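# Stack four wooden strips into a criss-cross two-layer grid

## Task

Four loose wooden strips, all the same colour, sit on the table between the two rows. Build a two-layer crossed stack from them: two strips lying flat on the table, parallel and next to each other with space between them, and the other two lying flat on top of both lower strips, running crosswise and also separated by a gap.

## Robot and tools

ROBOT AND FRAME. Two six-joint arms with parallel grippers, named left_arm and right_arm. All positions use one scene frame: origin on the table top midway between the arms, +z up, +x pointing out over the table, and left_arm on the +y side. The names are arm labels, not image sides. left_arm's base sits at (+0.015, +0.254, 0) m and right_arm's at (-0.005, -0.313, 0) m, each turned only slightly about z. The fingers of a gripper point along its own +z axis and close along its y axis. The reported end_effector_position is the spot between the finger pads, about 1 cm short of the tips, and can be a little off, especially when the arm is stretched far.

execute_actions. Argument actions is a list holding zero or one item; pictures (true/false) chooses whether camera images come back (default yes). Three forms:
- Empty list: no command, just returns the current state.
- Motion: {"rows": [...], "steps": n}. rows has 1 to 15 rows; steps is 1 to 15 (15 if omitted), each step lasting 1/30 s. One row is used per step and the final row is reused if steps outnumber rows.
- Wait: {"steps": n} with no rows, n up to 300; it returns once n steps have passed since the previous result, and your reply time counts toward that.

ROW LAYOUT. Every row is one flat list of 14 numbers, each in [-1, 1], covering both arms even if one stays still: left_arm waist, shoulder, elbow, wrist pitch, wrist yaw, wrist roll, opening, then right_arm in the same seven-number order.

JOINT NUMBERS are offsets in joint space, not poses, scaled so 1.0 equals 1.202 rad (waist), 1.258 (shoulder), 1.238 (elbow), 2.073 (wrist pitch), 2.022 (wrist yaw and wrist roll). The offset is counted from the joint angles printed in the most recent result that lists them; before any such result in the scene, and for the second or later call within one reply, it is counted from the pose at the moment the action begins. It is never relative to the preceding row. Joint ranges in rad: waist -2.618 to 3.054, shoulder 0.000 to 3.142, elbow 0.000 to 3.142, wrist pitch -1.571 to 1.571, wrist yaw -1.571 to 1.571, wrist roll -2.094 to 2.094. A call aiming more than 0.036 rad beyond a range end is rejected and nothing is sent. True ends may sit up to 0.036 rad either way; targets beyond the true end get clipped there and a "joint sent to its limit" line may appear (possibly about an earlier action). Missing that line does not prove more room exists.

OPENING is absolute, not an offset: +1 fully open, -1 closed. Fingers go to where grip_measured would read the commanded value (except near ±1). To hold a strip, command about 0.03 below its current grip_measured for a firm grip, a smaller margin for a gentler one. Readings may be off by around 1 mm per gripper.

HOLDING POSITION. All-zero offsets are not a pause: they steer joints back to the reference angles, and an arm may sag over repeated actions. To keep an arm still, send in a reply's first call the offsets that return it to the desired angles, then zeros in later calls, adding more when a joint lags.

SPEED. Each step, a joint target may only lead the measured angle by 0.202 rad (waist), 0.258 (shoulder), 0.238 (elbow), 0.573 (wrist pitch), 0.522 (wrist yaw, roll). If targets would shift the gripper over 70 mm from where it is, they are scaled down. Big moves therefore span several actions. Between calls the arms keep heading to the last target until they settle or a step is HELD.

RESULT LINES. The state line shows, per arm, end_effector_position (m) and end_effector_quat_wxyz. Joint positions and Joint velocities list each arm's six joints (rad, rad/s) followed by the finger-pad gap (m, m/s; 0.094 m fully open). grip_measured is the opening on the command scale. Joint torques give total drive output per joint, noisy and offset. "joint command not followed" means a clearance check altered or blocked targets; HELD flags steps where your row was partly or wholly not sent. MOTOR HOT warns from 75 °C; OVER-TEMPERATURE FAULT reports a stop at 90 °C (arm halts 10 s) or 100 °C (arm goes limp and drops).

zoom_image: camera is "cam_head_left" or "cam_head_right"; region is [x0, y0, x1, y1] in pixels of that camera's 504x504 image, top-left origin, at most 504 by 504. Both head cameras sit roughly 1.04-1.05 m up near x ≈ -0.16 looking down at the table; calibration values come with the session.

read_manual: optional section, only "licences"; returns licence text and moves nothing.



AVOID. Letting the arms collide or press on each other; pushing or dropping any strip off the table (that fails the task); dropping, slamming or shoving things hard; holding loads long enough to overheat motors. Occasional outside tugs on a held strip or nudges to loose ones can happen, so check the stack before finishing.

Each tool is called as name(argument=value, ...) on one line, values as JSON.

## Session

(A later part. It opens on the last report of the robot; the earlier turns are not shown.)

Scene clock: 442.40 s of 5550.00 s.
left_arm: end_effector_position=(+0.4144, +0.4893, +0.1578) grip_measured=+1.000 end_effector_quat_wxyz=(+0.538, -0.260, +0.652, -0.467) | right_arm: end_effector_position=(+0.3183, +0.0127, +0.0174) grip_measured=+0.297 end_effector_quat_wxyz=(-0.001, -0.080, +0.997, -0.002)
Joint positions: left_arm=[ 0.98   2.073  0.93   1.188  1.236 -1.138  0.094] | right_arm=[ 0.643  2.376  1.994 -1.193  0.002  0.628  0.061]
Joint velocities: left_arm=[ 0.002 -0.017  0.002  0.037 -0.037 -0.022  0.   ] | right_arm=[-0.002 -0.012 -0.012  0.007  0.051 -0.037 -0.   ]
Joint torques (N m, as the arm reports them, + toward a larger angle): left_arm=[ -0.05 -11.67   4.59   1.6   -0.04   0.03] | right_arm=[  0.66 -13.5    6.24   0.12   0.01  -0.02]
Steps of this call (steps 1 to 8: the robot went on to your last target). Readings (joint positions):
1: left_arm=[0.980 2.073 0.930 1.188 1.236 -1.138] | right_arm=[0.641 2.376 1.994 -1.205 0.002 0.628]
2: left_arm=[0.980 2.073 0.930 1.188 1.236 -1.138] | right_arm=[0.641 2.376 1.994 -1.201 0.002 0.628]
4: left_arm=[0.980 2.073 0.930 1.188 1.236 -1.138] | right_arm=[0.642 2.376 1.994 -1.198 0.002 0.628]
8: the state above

Close, then slide left (waist +) to clear B's tip.

execute_actions(actions=[{"rows":[[0,0,0,0,0,0,1,0,0,0,0,0,0,0.15],[0,0,0,0,0,0,1,0,0,0,0,0,0,0],[0,0,0,0,0,0,1,0,0,0,0,0,0,-0.15],[0,0,0,0,0,0,1,0,0,0,0,0,0,-0.25],[0,0,0,0,0,0,1,0,0,0,0,0,0,-0.35],[0,0,0,0,0,0,1,0,0,0,0,0,0,-0.4],[0,0,0,0,0,0,1,0,0,0,0,0,0,-0.44],[0,0,0,0,0,0,1,0,0,0,0,0,0,-0.48]],"steps":13}], pictures=false)

execute_actions(actions=[{"rows":[[0,0,0,0,0,0,1,0.015,0,0,0,0,0,-0.48],[0,0,0,0,0,0,1,0.015,0,0,0,0,0,-0.48],[0,0,0,0,0,0,1,0.015,0,0,0,0,0,-0.48],[0,0,0,0,0,0,1,0.03,0,0,0,0,0,-0.48],[0,0,0,0,0,0,1,0.03,0,0,0,0,0,-0.48],[0,0,0,0,0,0,1,0.03,0,0,0,0,0,-0.48],[0,0,0,0,0,0,1,0.045,0,0,0,0,0,-0.48]],"steps":15}])

zoom_image(camera="cam_head_left", region=[250, 230, 380, 360])

Scene clock: 459.33 s of 5550.00 s.
left_arm: end_effector_position=(+0.4144, +0.4893, +0.1578) grip_measured=+1.000 end_effector_quat_wxyz=(+0.538, -0.260, +0.652, -0.467) | right_arm: end_effector_position=(+0.3189, +0.0133, +0.0174) grip_measured=-0.441 end_effector_quat_wxyz=(+0.000, -0.080, +0.997, -0.001)
Joint positions: left_arm=[ 0.98   2.073  0.93   1.188  1.236 -1.138  0.094] | right_arm=[ 0.643  2.376  1.994 -1.19   0.002  0.628  0.026]
Joint velocities: left_arm=[ 0.007  0.002  0.007  0.037 -0.066 -0.051  0.   ] | right_arm=[-0.012  0.022 -0.007 -0.051 -0.007  0.007 -0.001]
Joint torques (N m, as the arm reports them, + toward a larger angle): left_arm=[ -0.04 -11.67   4.58   1.6   -0.03   0.03] | right_arm=[ -0.01 -15.12   7.31   0.02   0.02   0.01]
Steps of this call (steps 1 to 30: the robot went on to your last target; steps 31 to 90: nothing new was sent; then 13.50 s passed at rest; steps 91 to 103: all 13 steps of this action). Readings (joint positions):
91: left_arm=[0.980 2.073 0.930 1.188 1.236 -1.138] | right_arm=[0.643 2.376 1.994 -1.190 0.003 0.628]
92: left_arm=[0.980 2.073 0.930 1.188 1.236 -1.138] | right_arm=[0.643 2.376 1.994 -1.190 0.002 0.628]
94: left_arm=[0.980 2.073 0.930 1.188 1.236 -1.138] | right_arm=[0.643 2.376 1.994 -1.190 0.002 0.628]
98: left_arm=[0.980 2.073 0.930 1.188 1.236 -1.138] | right_arm=[0.643 2.376 1.994 -1.190 0.002 0.628]
103: the state above

Scene clock: 459.83 s of 5550.00 s.
left_arm: end_effector_position=(+0.4144, +0.4893, +0.1578) grip_measured=+1.000 end_effector_quat_wxyz=(+0.538, -0.260, +0.652, -0.467) | right_arm: end_effector_position=(+0.3003, +0.0308, +0.0174) grip_measured=-0.441 end_effector_quat_wxyz=(-0.000, -0.107, +0.994, -0.000)
Joint positions: left_arm=[ 0.98   2.073  0.93   1.188  1.236 -1.138  0.094] | right_arm=[ 0.698  2.376  1.994 -1.19   0.     0.628  0.026]
Joint velocities: left_arm=[-0.002 -0.002 -0.012  0.022  0.007 -0.051  0.   ] | right_arm=[ 0.012 -0.002  0.007  0.022 -0.051 -0.022  0.001]
Joint torques (N m, as the arm reports them, + toward a larger angle): left_arm=[ -0.04 -11.67   4.58   1.6   -0.03   0.03] | right_arm=[ -0.18 -15.05   7.32   0.06   0.04  -0.01]
Steps of this call (steps 1 to 15: all 15 steps of this action). Readings (joint positions):
1: left_arm=[0.980 2.073 0.930 1.188 1.236 -1.138] | right_arm=[0.644 2.376 1.994 -1.190 0.002 0.628]
2: left_arm=[0.980 2.073 0.930 1.188 1.236 -1.138] | right_arm=[0.645 2.376 1.994 -1.190 0.002 0.628]
4: left_arm=[0.980 2.073 0.930 1.188 1.236 -1.138] | right_arm=[0.649 2.376 1.994 -1.190 0.002 0.628]
8: left_arm=[0.980 2.073 0.930 1.188 1.236 -1.138] | right_arm=[0.671 2.376 1.994 -1.190 0.002 0.628]
15: the state above

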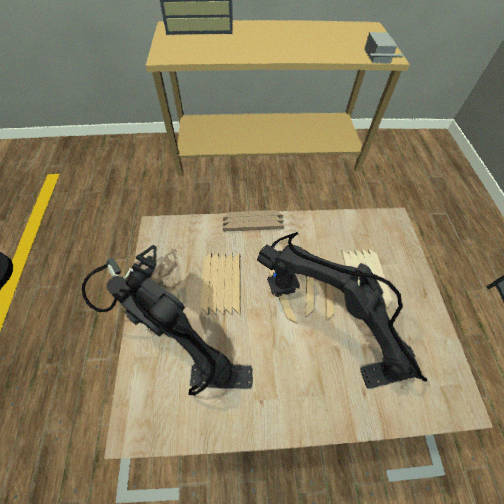

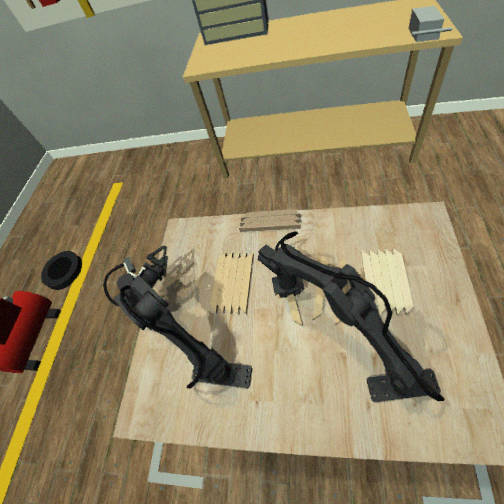

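Region (250, 230, 380, 360) of cam_head_left's 504x504 image, scaled by 3.877, with more detail than that image has.

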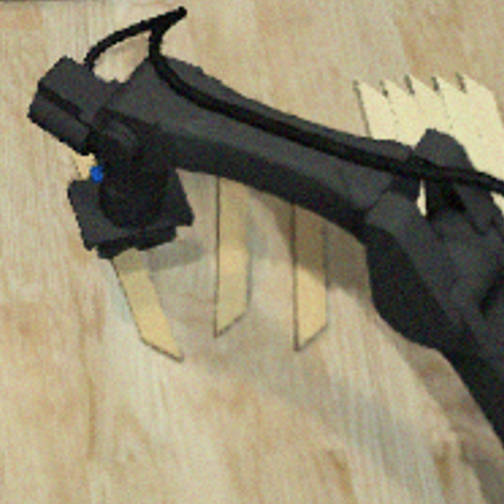

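execute_actions(actions=[{"rows":[[0,0,0,0,0,0,1,0,-0.005,0.04,-0.03,0,0,-0.48],[0,0,0,0,0,0,1,0,-0.005,0.04,-0.03,0,0,-0.48],[0,0,0,0,0,0,1,0,-0.005,0.04,-0.03,0,0,-0.48],[0,0,0,0,0,0,1,0,-0.015,0.08,-0.06,0,0,-0.48],[0,0,0,0,0,0,1,0,-0.015,0.08,-0.06,0,0,-0.48],[0,0,0,0,0,0,1,0,-0.015,0.08,-0.06,0,0,-0.48],[0,0,0,0,0,0,1,0,-0.03,0.12,-0.09,0,0,-0.48]],"steps":15}], pictures=false)

Scene clock: 471.83 s of 5550.00 s.
left_arm: end_effector_position=(+0.4144, +0.4893, +0.1578) grip_measured=+1.000 end_effector_quat_wxyz=(+0.538, -0.260, +0.652, -0.467) | right_arm: end_effector_position=(+0.2991, +0.0296, +0.0621) grip_measured=-0.441 end_effector_quat_wxyz=(+0.001, -0.107, +0.994, +0.001)
Joint positions: left_arm=[ 0.98   2.073  0.93   1.188  1.236 -1.138  0.094] | right_arm=[ 0.698  2.351  2.127 -1.346 -0.     0.628  0.026]
Joint velocities: left_arm=[-0.012  0.002 -0.002 -0.066  0.007 -0.007  0.   ] | right_arm=[-0.012  0.012 -0.002 -0.081 -0.11  -0.066  0.   ]
Joint torques (N m, as the arm reports them, + toward a larger angle): left_arm=[ -0.05 -11.69   4.58   1.6   -0.03   0.04] | right_arm=[  0.01 -15.81   8.53  -0.06   0.03   0.  ]
Steps of this call (steps 1 to 15: the robot went on to your last target; steps 16 to 90: nothing new was sent; then 8.50 s passed at rest; steps 91 to 105: all 15 steps of this action). Readings (joint positions):
91: left_arm=[0.980 2.073 0.930 1.188 1.236 -1.138] | right_arm=[0.698 2.376 2.000 -1.197 -0.000 0.628]
92: left_arm=[0.980 2.073 0.930 1.188 1.236 -1.138] | right_arm=[0.698 2.376 2.005 -1.206 -0.000 0.628]
94: left_arm=[0.980 2.073 0.930 1.188 1.236 -1.138] | right_arm=[0.698 2.376 2.028 -1.231 -0.000 0.628]
98: left_arm=[0.980 2.073 0.930 1.188 1.236 -1.138] | right_arm=[0.698 2.374 2.094 -1.294 -0.000 0.628]
105: the state above

execute_actions(actions=[{"rows":[[0,0,0,0,0,0,1,-0.01,-0.04,-0.02,0,0,-0.06,-0.48],[0,0,0,0,0,0,1,-0.02,-0.07,-0.05,0.01,0,-0.11,-0.48],[0,0,0,0,0,0,1,-0.03,-0.1,-0.08,0.02,0,-0.16,-0.48],[0,0,0,0,0,0,1,-0.04,-0.12,-0.11,0.025,0,-0.21,-0.48],[0,0,0,0,0,0,1,-0.05,-0.14,-0.14,0.03,0,-0.26,-0.48],[0,0,0,0,0,0,1,-0.06,-0.16,-0.17,0.04,0,-0.31,-0.48],[0,0,0,0,0,0,1,-0.07,-0.18,-0.2,0.05,0,-0.36,-0.48],[0,0,0,0,0,0,1,-0.08,-0.2,-0.24,0.06,0,-0.41,-0.48],[0,0,0,0,0,0,1,-0.09,-0.22,-0.28,0.07,0,-0.46,-0.48],[0,0,0,0,0,0,1,-0.1,-0.24,-0.32,0.08,0,-0.51,-0.48],[0,0,0,0,0,0,1,-0.11,-0.26,-0.36,0.09,0,-0.56,-0.48],[0,0,0,0,0,0,1,-0.12,-0.28,-0.4,0.1,0,-0.61,-0.48],[0,0,0,0,0,0,1,-0.13,-0.3,-0.43,0.108,0,-0.667,-0.48],[0,0,0,0,0,0,1,-0.14,-0.3,-0.46,0.108,0,-0.667,-0.48],[0,0,0,0,0,0,1,-0.147,-0.3,-0.48,0.108,0,-0.667,-0.48]],"steps":15}], pictures=false)

execute_actions(actions=[{"steps":35}])

zoom_image(camera="cam_head_left", region=[250, 230, 380, 360])

zoom_image(camera="cam_head_right", region=[260, 230, 390, 360])

Scene clock: 487.20 s of 5550.00 s.
left_arm: end_effector_position=(+0.4144, +0.4893, +0.1578) grip_measured=+1.000 end_effector_quat_wxyz=(+0.538, -0.260, +0.652, -0.467) | right_arm: end_effector_position=(+0.2883, -0.0730, +0.0751) grip_measured=-0.441 end_effector_quat_wxyz=(+0.005, -0.538, +0.843, +0.001)
Joint positions: left_arm=[ 0.98   2.073  0.93   1.188  1.236 -1.138  0.094] | right_arm=[ 0.538  1.988  1.603 -1.175 -0.    -0.453  0.026]
Joint velocities: left_arm=[ 0.002  0.007 -0.032  0.022 -0.037 -0.051  0.   ] | right_arm=[-0.286 -0.271 -0.999  0.183  0.007 -1.722  0.   ]
Joint torques (N m, as the arm reports them, + toward a larger angle): left_arm=[ -0.04 -11.68   4.58   1.6   -0.04   0.03] | right_arm=[ -0.02 -11.69   6.66   0.35   0.02   0.  ]
Steps of this call (steps 1 to 30: the robot went on to your last target; steps 31 to 90: nothing new was sent; then 11.87 s passed at rest; steps 91 to 105: all 15 steps of this action). Readings (joint positions):
91: left_arm=[0.980 2.073 0.930 1.188 1.236 -1.138] | right_arm=[0.698 2.347 2.123 -1.360 -0.000 0.609]
92: left_arm=[0.980 2.073 0.930 1.188 1.236 -1.138] | right_arm=[0.696 2.336 2.107 -1.350 -0.000 0.573]
94: left_arm=[0.980 2.073 0.930 1.188 1.236 -1.138] | right_arm=[0.688 2.292 2.046 -1.326 -0.002 0.464]
98: left_arm=[0.980 2.073 0.930 1.188 1.236 -1.138] | right_arm=[0.640 2.168 1.906 -1.285 -0.004 0.157]
105: the state above

Scene clock: 488.37 s of 5550.00 s.
left_arm: end_effector_position=(+0.4144, +0.4893, +0.1578) grip_measured=+1.000 end_effector_quat_wxyz=(+0.538, -0.260, +0.652, -0.467) | right_arm: end_effector_position=(+0.2856, -0.0849, +0.0591) grip_measured=-0.441 end_effector_quat_wxyz=(-0.006, -0.635, +0.772, -0.002)
Joint positions: left_arm=[ 0.98   2.073  0.93   1.188  1.236 -1.138  0.094] | right_arm=[ 0.52   1.984  1.532 -1.131  0.004 -0.713  0.026]
Joint velocities: left_arm=[-0.002  0.012  0.012  0.022 -0.022  0.007  0.   ] | right_arm=[ 0.002  0.002 -0.007 -0.022  0.037 -0.051  0.   ]
Joint torques (N m, as the arm reports them, + toward a larger angle): left_arm=[ -0.04 -11.67   4.59   1.6   -0.04   0.03] | right_arm=[  0.15 -12.42   7.4    0.13  -0.01  -0.07]
Steps of this call (steps 1 to 30: the robot went on to your last target; steps 31 to 35: nothing new was sent). Readings (joint positions):
1: left_arm=[0.980 2.073 0.930 1.188 1.236 -1.138] | right_arm=[0.529 1.984 1.576 -1.173 0.001 -0.505]
2: left_arm=[0.980 2.073 0.930 1.188 1.236 -1.138] | right_arm=[0.523 1.984 1.556 -1.171 0.002 -0.547]
4: left_arm=[0.980 2.073 0.930 1.188 1.236 -1.138] | right_arm=[0.520 1.984 1.534 -1.165 0.004 -0.607]
8: left_arm=[0.980 2.073 0.930 1.188 1.236 -1.138] | right_arm=[0.520 1.984 1.532 -1.148 0.004 -0.670]
35: the state above
All arms were judged still, so your last target was given up. Only a new action makes them travel on or press farther. Fingers that are still opening or closing keep moving.

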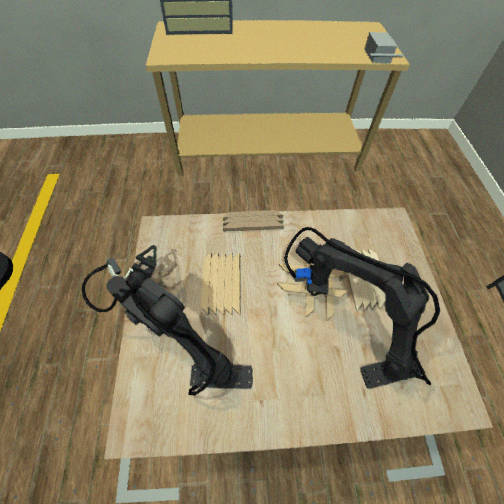

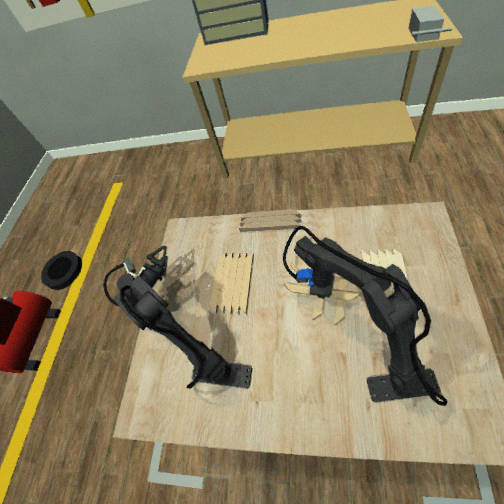

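Region (250, 230, 380, 360) of cam_head_left's 504x504 image, scaled by 3.877, with more detail than that image has.

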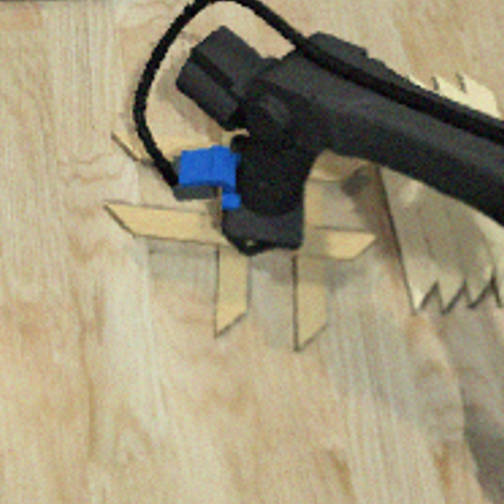

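Region (260, 230, 390, 360) of cam_head_right's 504x504 image, scaled by 3.877, with more detail than that image has.

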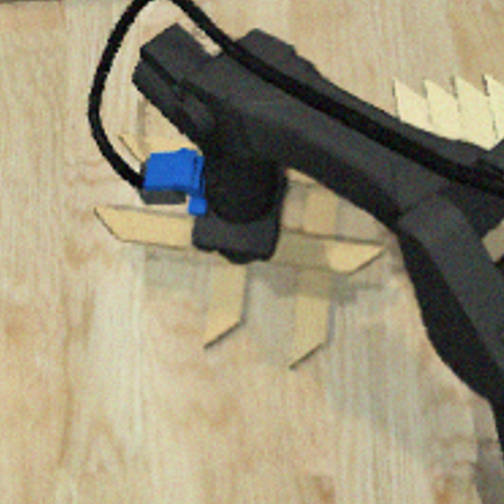

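execute_actions(actions=[{"rows":[[0,0,0,0,0,0,1,0,0.01,-0.022,0.02,0,0,-0.48],[0,0,0,0,0,0,1,0,0.01,-0.022,0.02,0,0,-0.48],[0,0,0,0,0,0,1,0,0.01,-0.022,0.02,0,0,-0.48],[0,0,0,0,0,0,1,0,0.02,-0.044,0.04,0,0,-0.48],[0,0,0,0,0,0,1,0,0.02,-0.044,0.04,0,0,-0.48],[0,0,0,0,0,0,1,0,0.02,-0.044,0.04,0,0,-0.48],[0,0,0,0,0,0,1,0,0.027,-0.058,0.055,0,0,-0.48],[0,0,0,0,0,0,1,0,0.027,-0.058,0.055,0,0,-0.48],[0,0,0,0,0,0,1,0,0.027,-0.058,0.055,0,0,-0.48],[0,0,0,0,0,0,1,0,0.033,-0.072,0.064,0,0,-0.48]],"steps":15}], pictures=false)

execute_actions(actions=[{"steps":8}], pictures=false)

Scene clock: 499.43 s of 5550.00 s.
left_arm: end_effector_position=(+0.4144, +0.4893, +0.1578) grip_measured=+1.000 end_effector_quat_wxyz=(+0.538, -0.260, +0.652, -0.467) | right_arm: end_effector_position=(+0.2844, -0.0860, +0.0284) grip_measured=-0.441 end_effector_quat_wxyz=(-0.010, -0.635, +0.772, -0.002)
Joint positions: left_arm=[ 0.98   2.073  0.93   1.188  1.236 -1.138  0.094] | right_arm=[ 0.52   2.016  1.452 -1.026  0.004 -0.713  0.026]
Joint velocities: left_arm=[-0.012 -0.007  0.012  0.007  0.007 -0.022  0.   ] | right_arm=[ 0.012 -0.002 -0.002  0.037  0.066  0.022 -0.   ]
Joint torques (N m, as the arm reports them, + toward a larger angle): left_arm=[ -0.05 -11.67   4.58   1.6   -0.03   0.03] | right_arm=[  0.09 -10.87   6.36   0.27  -0.01   0.  ]
Steps of this call (steps 1 to 90: nothing new was sent; then 7.57 s passed at rest; steps 91 to 105: all 15 steps of this action). Readings (joint positions):
91: left_arm=[0.980 2.073 0.930 1.188 1.236 -1.138] | right_arm=[0.520 1.984 1.529 -1.126 0.004 -0.713]
92: left_arm=[0.980 2.073 0.930 1.188 1.236 -1.138] | right_arm=[0.520 1.984 1.526 -1.120 0.004 -0.713]
94: left_arm=[0.980 2.073 0.930 1.188 1.236 -1.138] | right_arm=[0.520 1.984 1.514 -1.104 0.004 -0.713]
98: left_arm=[0.980 2.073 0.930 1.188 1.236 -1.138] | right_arm=[0.520 1.994 1.482 -1.066 0.004 -0.713]
105: the state above

Scene clock: 499.70 s of 5550.00 s.
left_arm: end_effector_position=(+0.4144, +0.4893, +0.1578) grip_measured=+1.000 end_effector_quat_wxyz=(+0.538, -0.260, +0.652, -0.467) | right_arm: end_effector_position=(+0.2853, -0.0856, +0.0283) grip_measured=-0.441 end_effector_quat_wxyz=(-0.008, -0.636, +0.772, -0.003)
Joint positions: left_arm=[ 0.98   2.073  0.93   1.188  1.236 -1.138  0.094] | right_arm=[ 0.52   2.016  1.452 -1.022  0.006 -0.713  0.026]
Joint velocities: left_arm=[-0.002  0.002 -0.012 -0.007  0.037  0.022  0.   ] | right_arm=[ 0.012 -0.012 -0.037  0.037  0.007 -0.022 -0.001]
Joint torques (N m, as the arm reports them, + toward a larger angle): left_arm=[ -0.05 -11.67   4.59   1.61  -0.03   0.03] | right_arm=[ -0.04 -10.97   6.22   0.25   0.01   0.01]
Steps of this call (steps 1 to 8: the robot went on to your last target). Readings (joint positions):
1: left_arm=[0.980 2.073 0.930 1.188 1.236 -1.138] | right_arm=[0.520 2.016 1.452 -1.025 0.005 -0.713]
2: left_arm=[0.980 2.073 0.930 1.188 1.236 -1.138] | right_arm=[0.520 2.016 1.452 -1.024 0.005 -0.713]
4: left_arm=[0.980 2.073 0.930 1.188 1.236 -1.138] | right_arm=[0.520 2.016 1.452 -1.023 0.005 -0.713]
8: the state above

In contact. Release and retreat.

execute_actions(actions=[{"rows":[[0,0,0,0,0,0,1,0,0,0,0,0,0,-0.46],[0,0,0,0,0,0,1,0,0,0,0,0,0,-0.43],[0,0,0,0,0,0,1,0,0,0,0,0,0,-0.38],[0,0,0,0,0,0,1,0,0,0,0,0,0,-0.25],[0,0,0,0,0,0,1,0,0,0,0,0,0,-0.1],[0,0,0,0,0,0,1,0,0,0,0,0,0,0.1],[0,0,0,0,0,0,1,0,0,0,0,0,0,0.1],[0,0,0,0,0,0,1,0,0,0,0,0,0,0.1],[0,0,0,0,0,0,1,0,-0.02,0.04,-0.035,0,0,0.1],[0,0,0,0,0,0,1,0,-0.02,0.04,-0.035,0,0,0.1],[0,0,0,0,0,0,1,0,-0.04,0.09,-0.075,0,0,0.1],[0,0,0,0,0,0,1,0,-0.04,0.09,-0.075,0,0,0.1],[0,0,0,0,0,0,1,0,-0.07,0.15,-0.13,0,0,0.1]],"steps":15}], pictures=false)

execute_actions(actions=[{"rows":[[0,0,0,0,0,0,1,0,-0.1,0.05,-0.05,0,0,0.1],[0,0,0,0,0,0,1,0,-0.15,0.05,-0.05,0,0,0.1],[0,0,0,0,0,0,1,0,-0.2,0.05,-0.05,0,0,0.1],[0,0,0,0,0,0,1,0,-0.25,0.0,-0.05,0,0,0.1],[0,0,0,0,0,0,1,-0.2,-0.3,-0.1,-0.05,0,0,0.1],[0,0,0,0,0,0,1,-0.4,-0.4,-0.2,-0.05,0,0,0.1],[0,0,0,0,0,0,1,-0.6,-0.5,-0.3,-0.05,0,0,0.1],[0,0,0,0,0,0,1,-0.9,-0.7,-0.4,-0.05,0,0,0.1]],"steps":15}], pictures=false)

execute_actions(actions=[{"steps":30}])

zoom_image(camera="cam_head_left", region=[250, 230, 380, 360])

zoom_image(camera="cam_head_right", region=[260, 230, 390, 360])

Scene clock: 520.40 s of 5550.00 s.
left_arm: end_effector_position=(+0.4144, +0.4893, +0.1578) grip_measured=+1.000 end_effector_quat_wxyz=(+0.538, -0.260, +0.652, -0.467) | right_arm: end_effector_position=(+0.2893, -0.0826, +0.0729) grip_measured=+0.097 end_effector_quat_wxyz=(-0.003, -0.636, +0.772, -0.003)
Joint positions: left_arm=[ 0.98   2.073  0.93   1.188  1.236 -1.138  0.094] | right_arm=[ 0.52   1.984  1.588 -1.18   0.006 -0.713  0.052]
Joint velocities: left_arm=[-0.007  0.007 -0.002  0.022 -0.007  0.022  0.   ] | right_arm=[-0.002 -0.515  0.632 -0.52  -0.081 -0.081  0.001]
Joint torques (N m, as the arm reports them, + toward a larger angle): left_arm=[ -0.05 -11.67   4.59   1.6   -0.03   0.03] | right_arm=[ -0.01 -13.84   7.88  -0.23   0.03   0.  ]
Steps of this call (steps 1 to 15: the robot went on to your last target; steps 16 to 90: nothing new was sent; then 17.20 s passed at rest; steps 91 to 105: all 15 steps of this action). Readings (joint positions):
91: left_arm=[0.980 2.073 0.930 1.188 1.236 -1.138] | right_arm=[0.520 2.016 1.452 -1.023 0.006 -0.713]
92: left_arm=[0.980 2.073 0.930 1.188 1.236 -1.138] | right_arm=[0.520 2.016 1.452 -1.023 0.006 -0.713]
94: left_arm=[0.980 2.073 0.930 1.188 1.236 -1.138] | right_arm=[0.520 2.016 1.452 -1.023 0.006 -0.713]
98: left_arm=[0.980 2.073 0.930 1.188 1.236 -1.138] | right_arm=[0.520 2.016 1.452 -1.023 0.006 -0.713]
105: the state above

Scene clock: 520.90 s of 5550.00 s.
left_arm: end_effector_position=(+0.4144, +0.4893, +0.1578) grip_measured=+1.000 end_effector_quat_wxyz=(+0.538, -0.260, +0.652, -0.467) | right_arm: end_effector_position=(+0.2193, -0.3044, +0.1766) grip_measured=+0.097 end_effector_quat_wxyz=(+0.137, -0.364, +0.920, -0.053)
Joint positions: left_arm=[ 0.98   2.073  0.93   1.188  1.236 -1.138  0.094] | right_arm=[-0.102  1.129  1.117 -1.265  0.011 -0.713  0.052]
Joint velocities: left_arm=[ 0.002  0.002 -0.022 -0.037  0.066 -0.022  0.   ] | right_arm=[-2.269 -0.789 -0.315 -0.462  0.125 -0.037 -0.   ]
Joint torques (N m, as the arm reports them, + toward a larger angle): left_arm=[ -0.05 -11.67   4.6    1.6   -0.03   0.04] | right_arm=[ 1.35 -1.11  7.36  1.01 -0.17  0.02]
Steps of this call (steps 1 to 15: all 15 steps of this action). Readings (joint positions):
1: left_arm=[0.980 2.073 0.930 1.188 1.236 -1.138] | right_arm=[0.520 1.960 1.605 -1.192 0.006 -0.713]
2: left_arm=[0.980 2.073 0.930 1.188 1.236 -1.138] | right_arm=[0.520 1.926 1.613 -1.200 0.006 -0.713]
4: left_arm=[0.980 2.073 0.930 1.188 1.236 -1.138] | right_arm=[0.520 1.830 1.611 -1.210 0.006 -0.713]
8: left_arm=[0.980 2.073 0.930 1.188 1.236 -1.138] | right_arm=[0.379 1.561 1.454 -1.202 -0.007 -0.713]
15: the state above

Scene clock: 521.90 s of 5550.00 s.
left_arm: end_effector_position=(+0.4144, +0.4893, +0.1578) grip_measured=+1.000 end_effector_quat_wxyz=(+0.538, -0.260, +0.652, -0.467) | right_arm: end_effector_position=(+0.1949, -0.4027, +0.1769) grip_measured=+0.097 end_effector_quat_wxyz=(+0.121, -0.146, +0.978, -0.086)
Joint positions: left_arm=[ 0.98   2.073  0.93   1.188  1.236 -1.138  0.094] | right_arm=[-0.558  1.106  1.106 -1.273  0.016 -0.713  0.052]
Joint velocities: left_arm=[-0.007 -0.012  0.002  0.007  0.022 -0.007  0.   ] | right_arm=[-0.002 -0.017 -0.002 -0.007 -0.051 -0.007 -0.   ]
Joint torques (N m, as the arm reports them, + toward a larger angle): left_arm=[ -0.04 -11.67   4.59   1.6   -0.03   0.03] | right_arm=[-0.31 -2.92  6.68  0.47 -0.06  0.  ]
Steps of this call (steps 1 to 30: the robot went on to your last target). Readings (joint positions):
1: left_arm=[0.980 2.073 0.930 1.188 1.236 -1.138] | right_arm=[-0.181 1.111 1.112 -1.276 0.012 -0.713]
2: left_arm=[0.980 2.073 0.930 1.188 1.236 -1.138] | right_arm=[-0.259 1.106 1.111 -1.279 0.012 -0.713]
4: left_arm=[0.980 2.073 0.930 1.188 1.236 -1.138] | right_arm=[-0.413 1.106 1.109 -1.274 0.011 -0.713]
8: left_arm=[0.980 2.073 0.930 1.188 1.236 -1.138] | right_arm=[-0.557 1.106 1.106 -1.273 0.022 -0.713]
30: the state above
All arms were judged still, so your last target was given up. Only a new action makes them travel on or press farther. Fingers that are still opening or closing keep moving.

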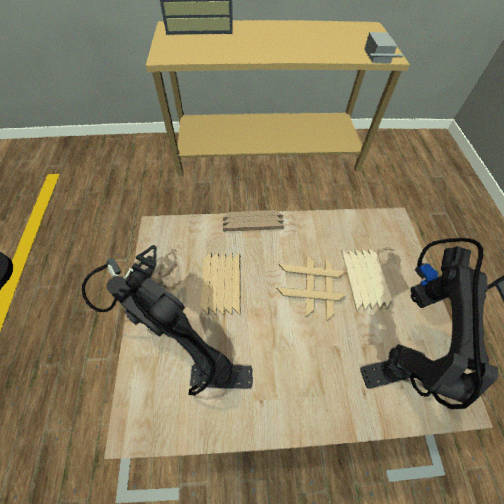

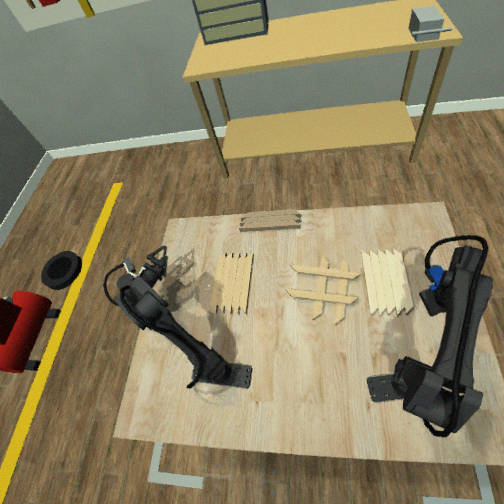

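Region (250, 230, 380, 360) of cam_head_left's 504x504 image, scaled by 3.877, with more detail than that image has.

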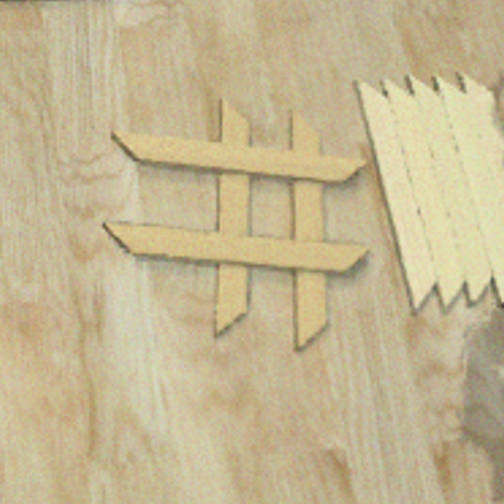

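Region (260, 230, 390, 360) of cam_head_right's 504x504 image, scaled by 3.877, with more detail than that image has.

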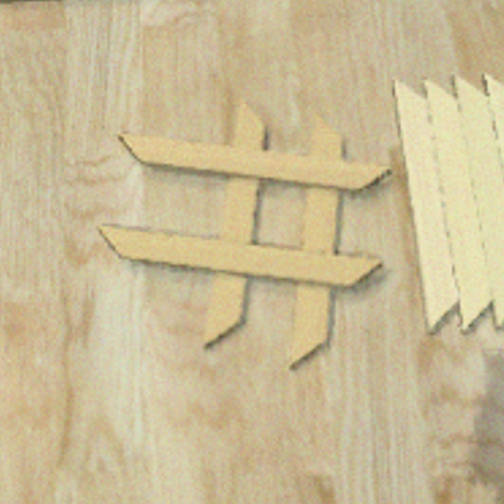

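finished_scene(scene=1)

The scene is finished: the task was done.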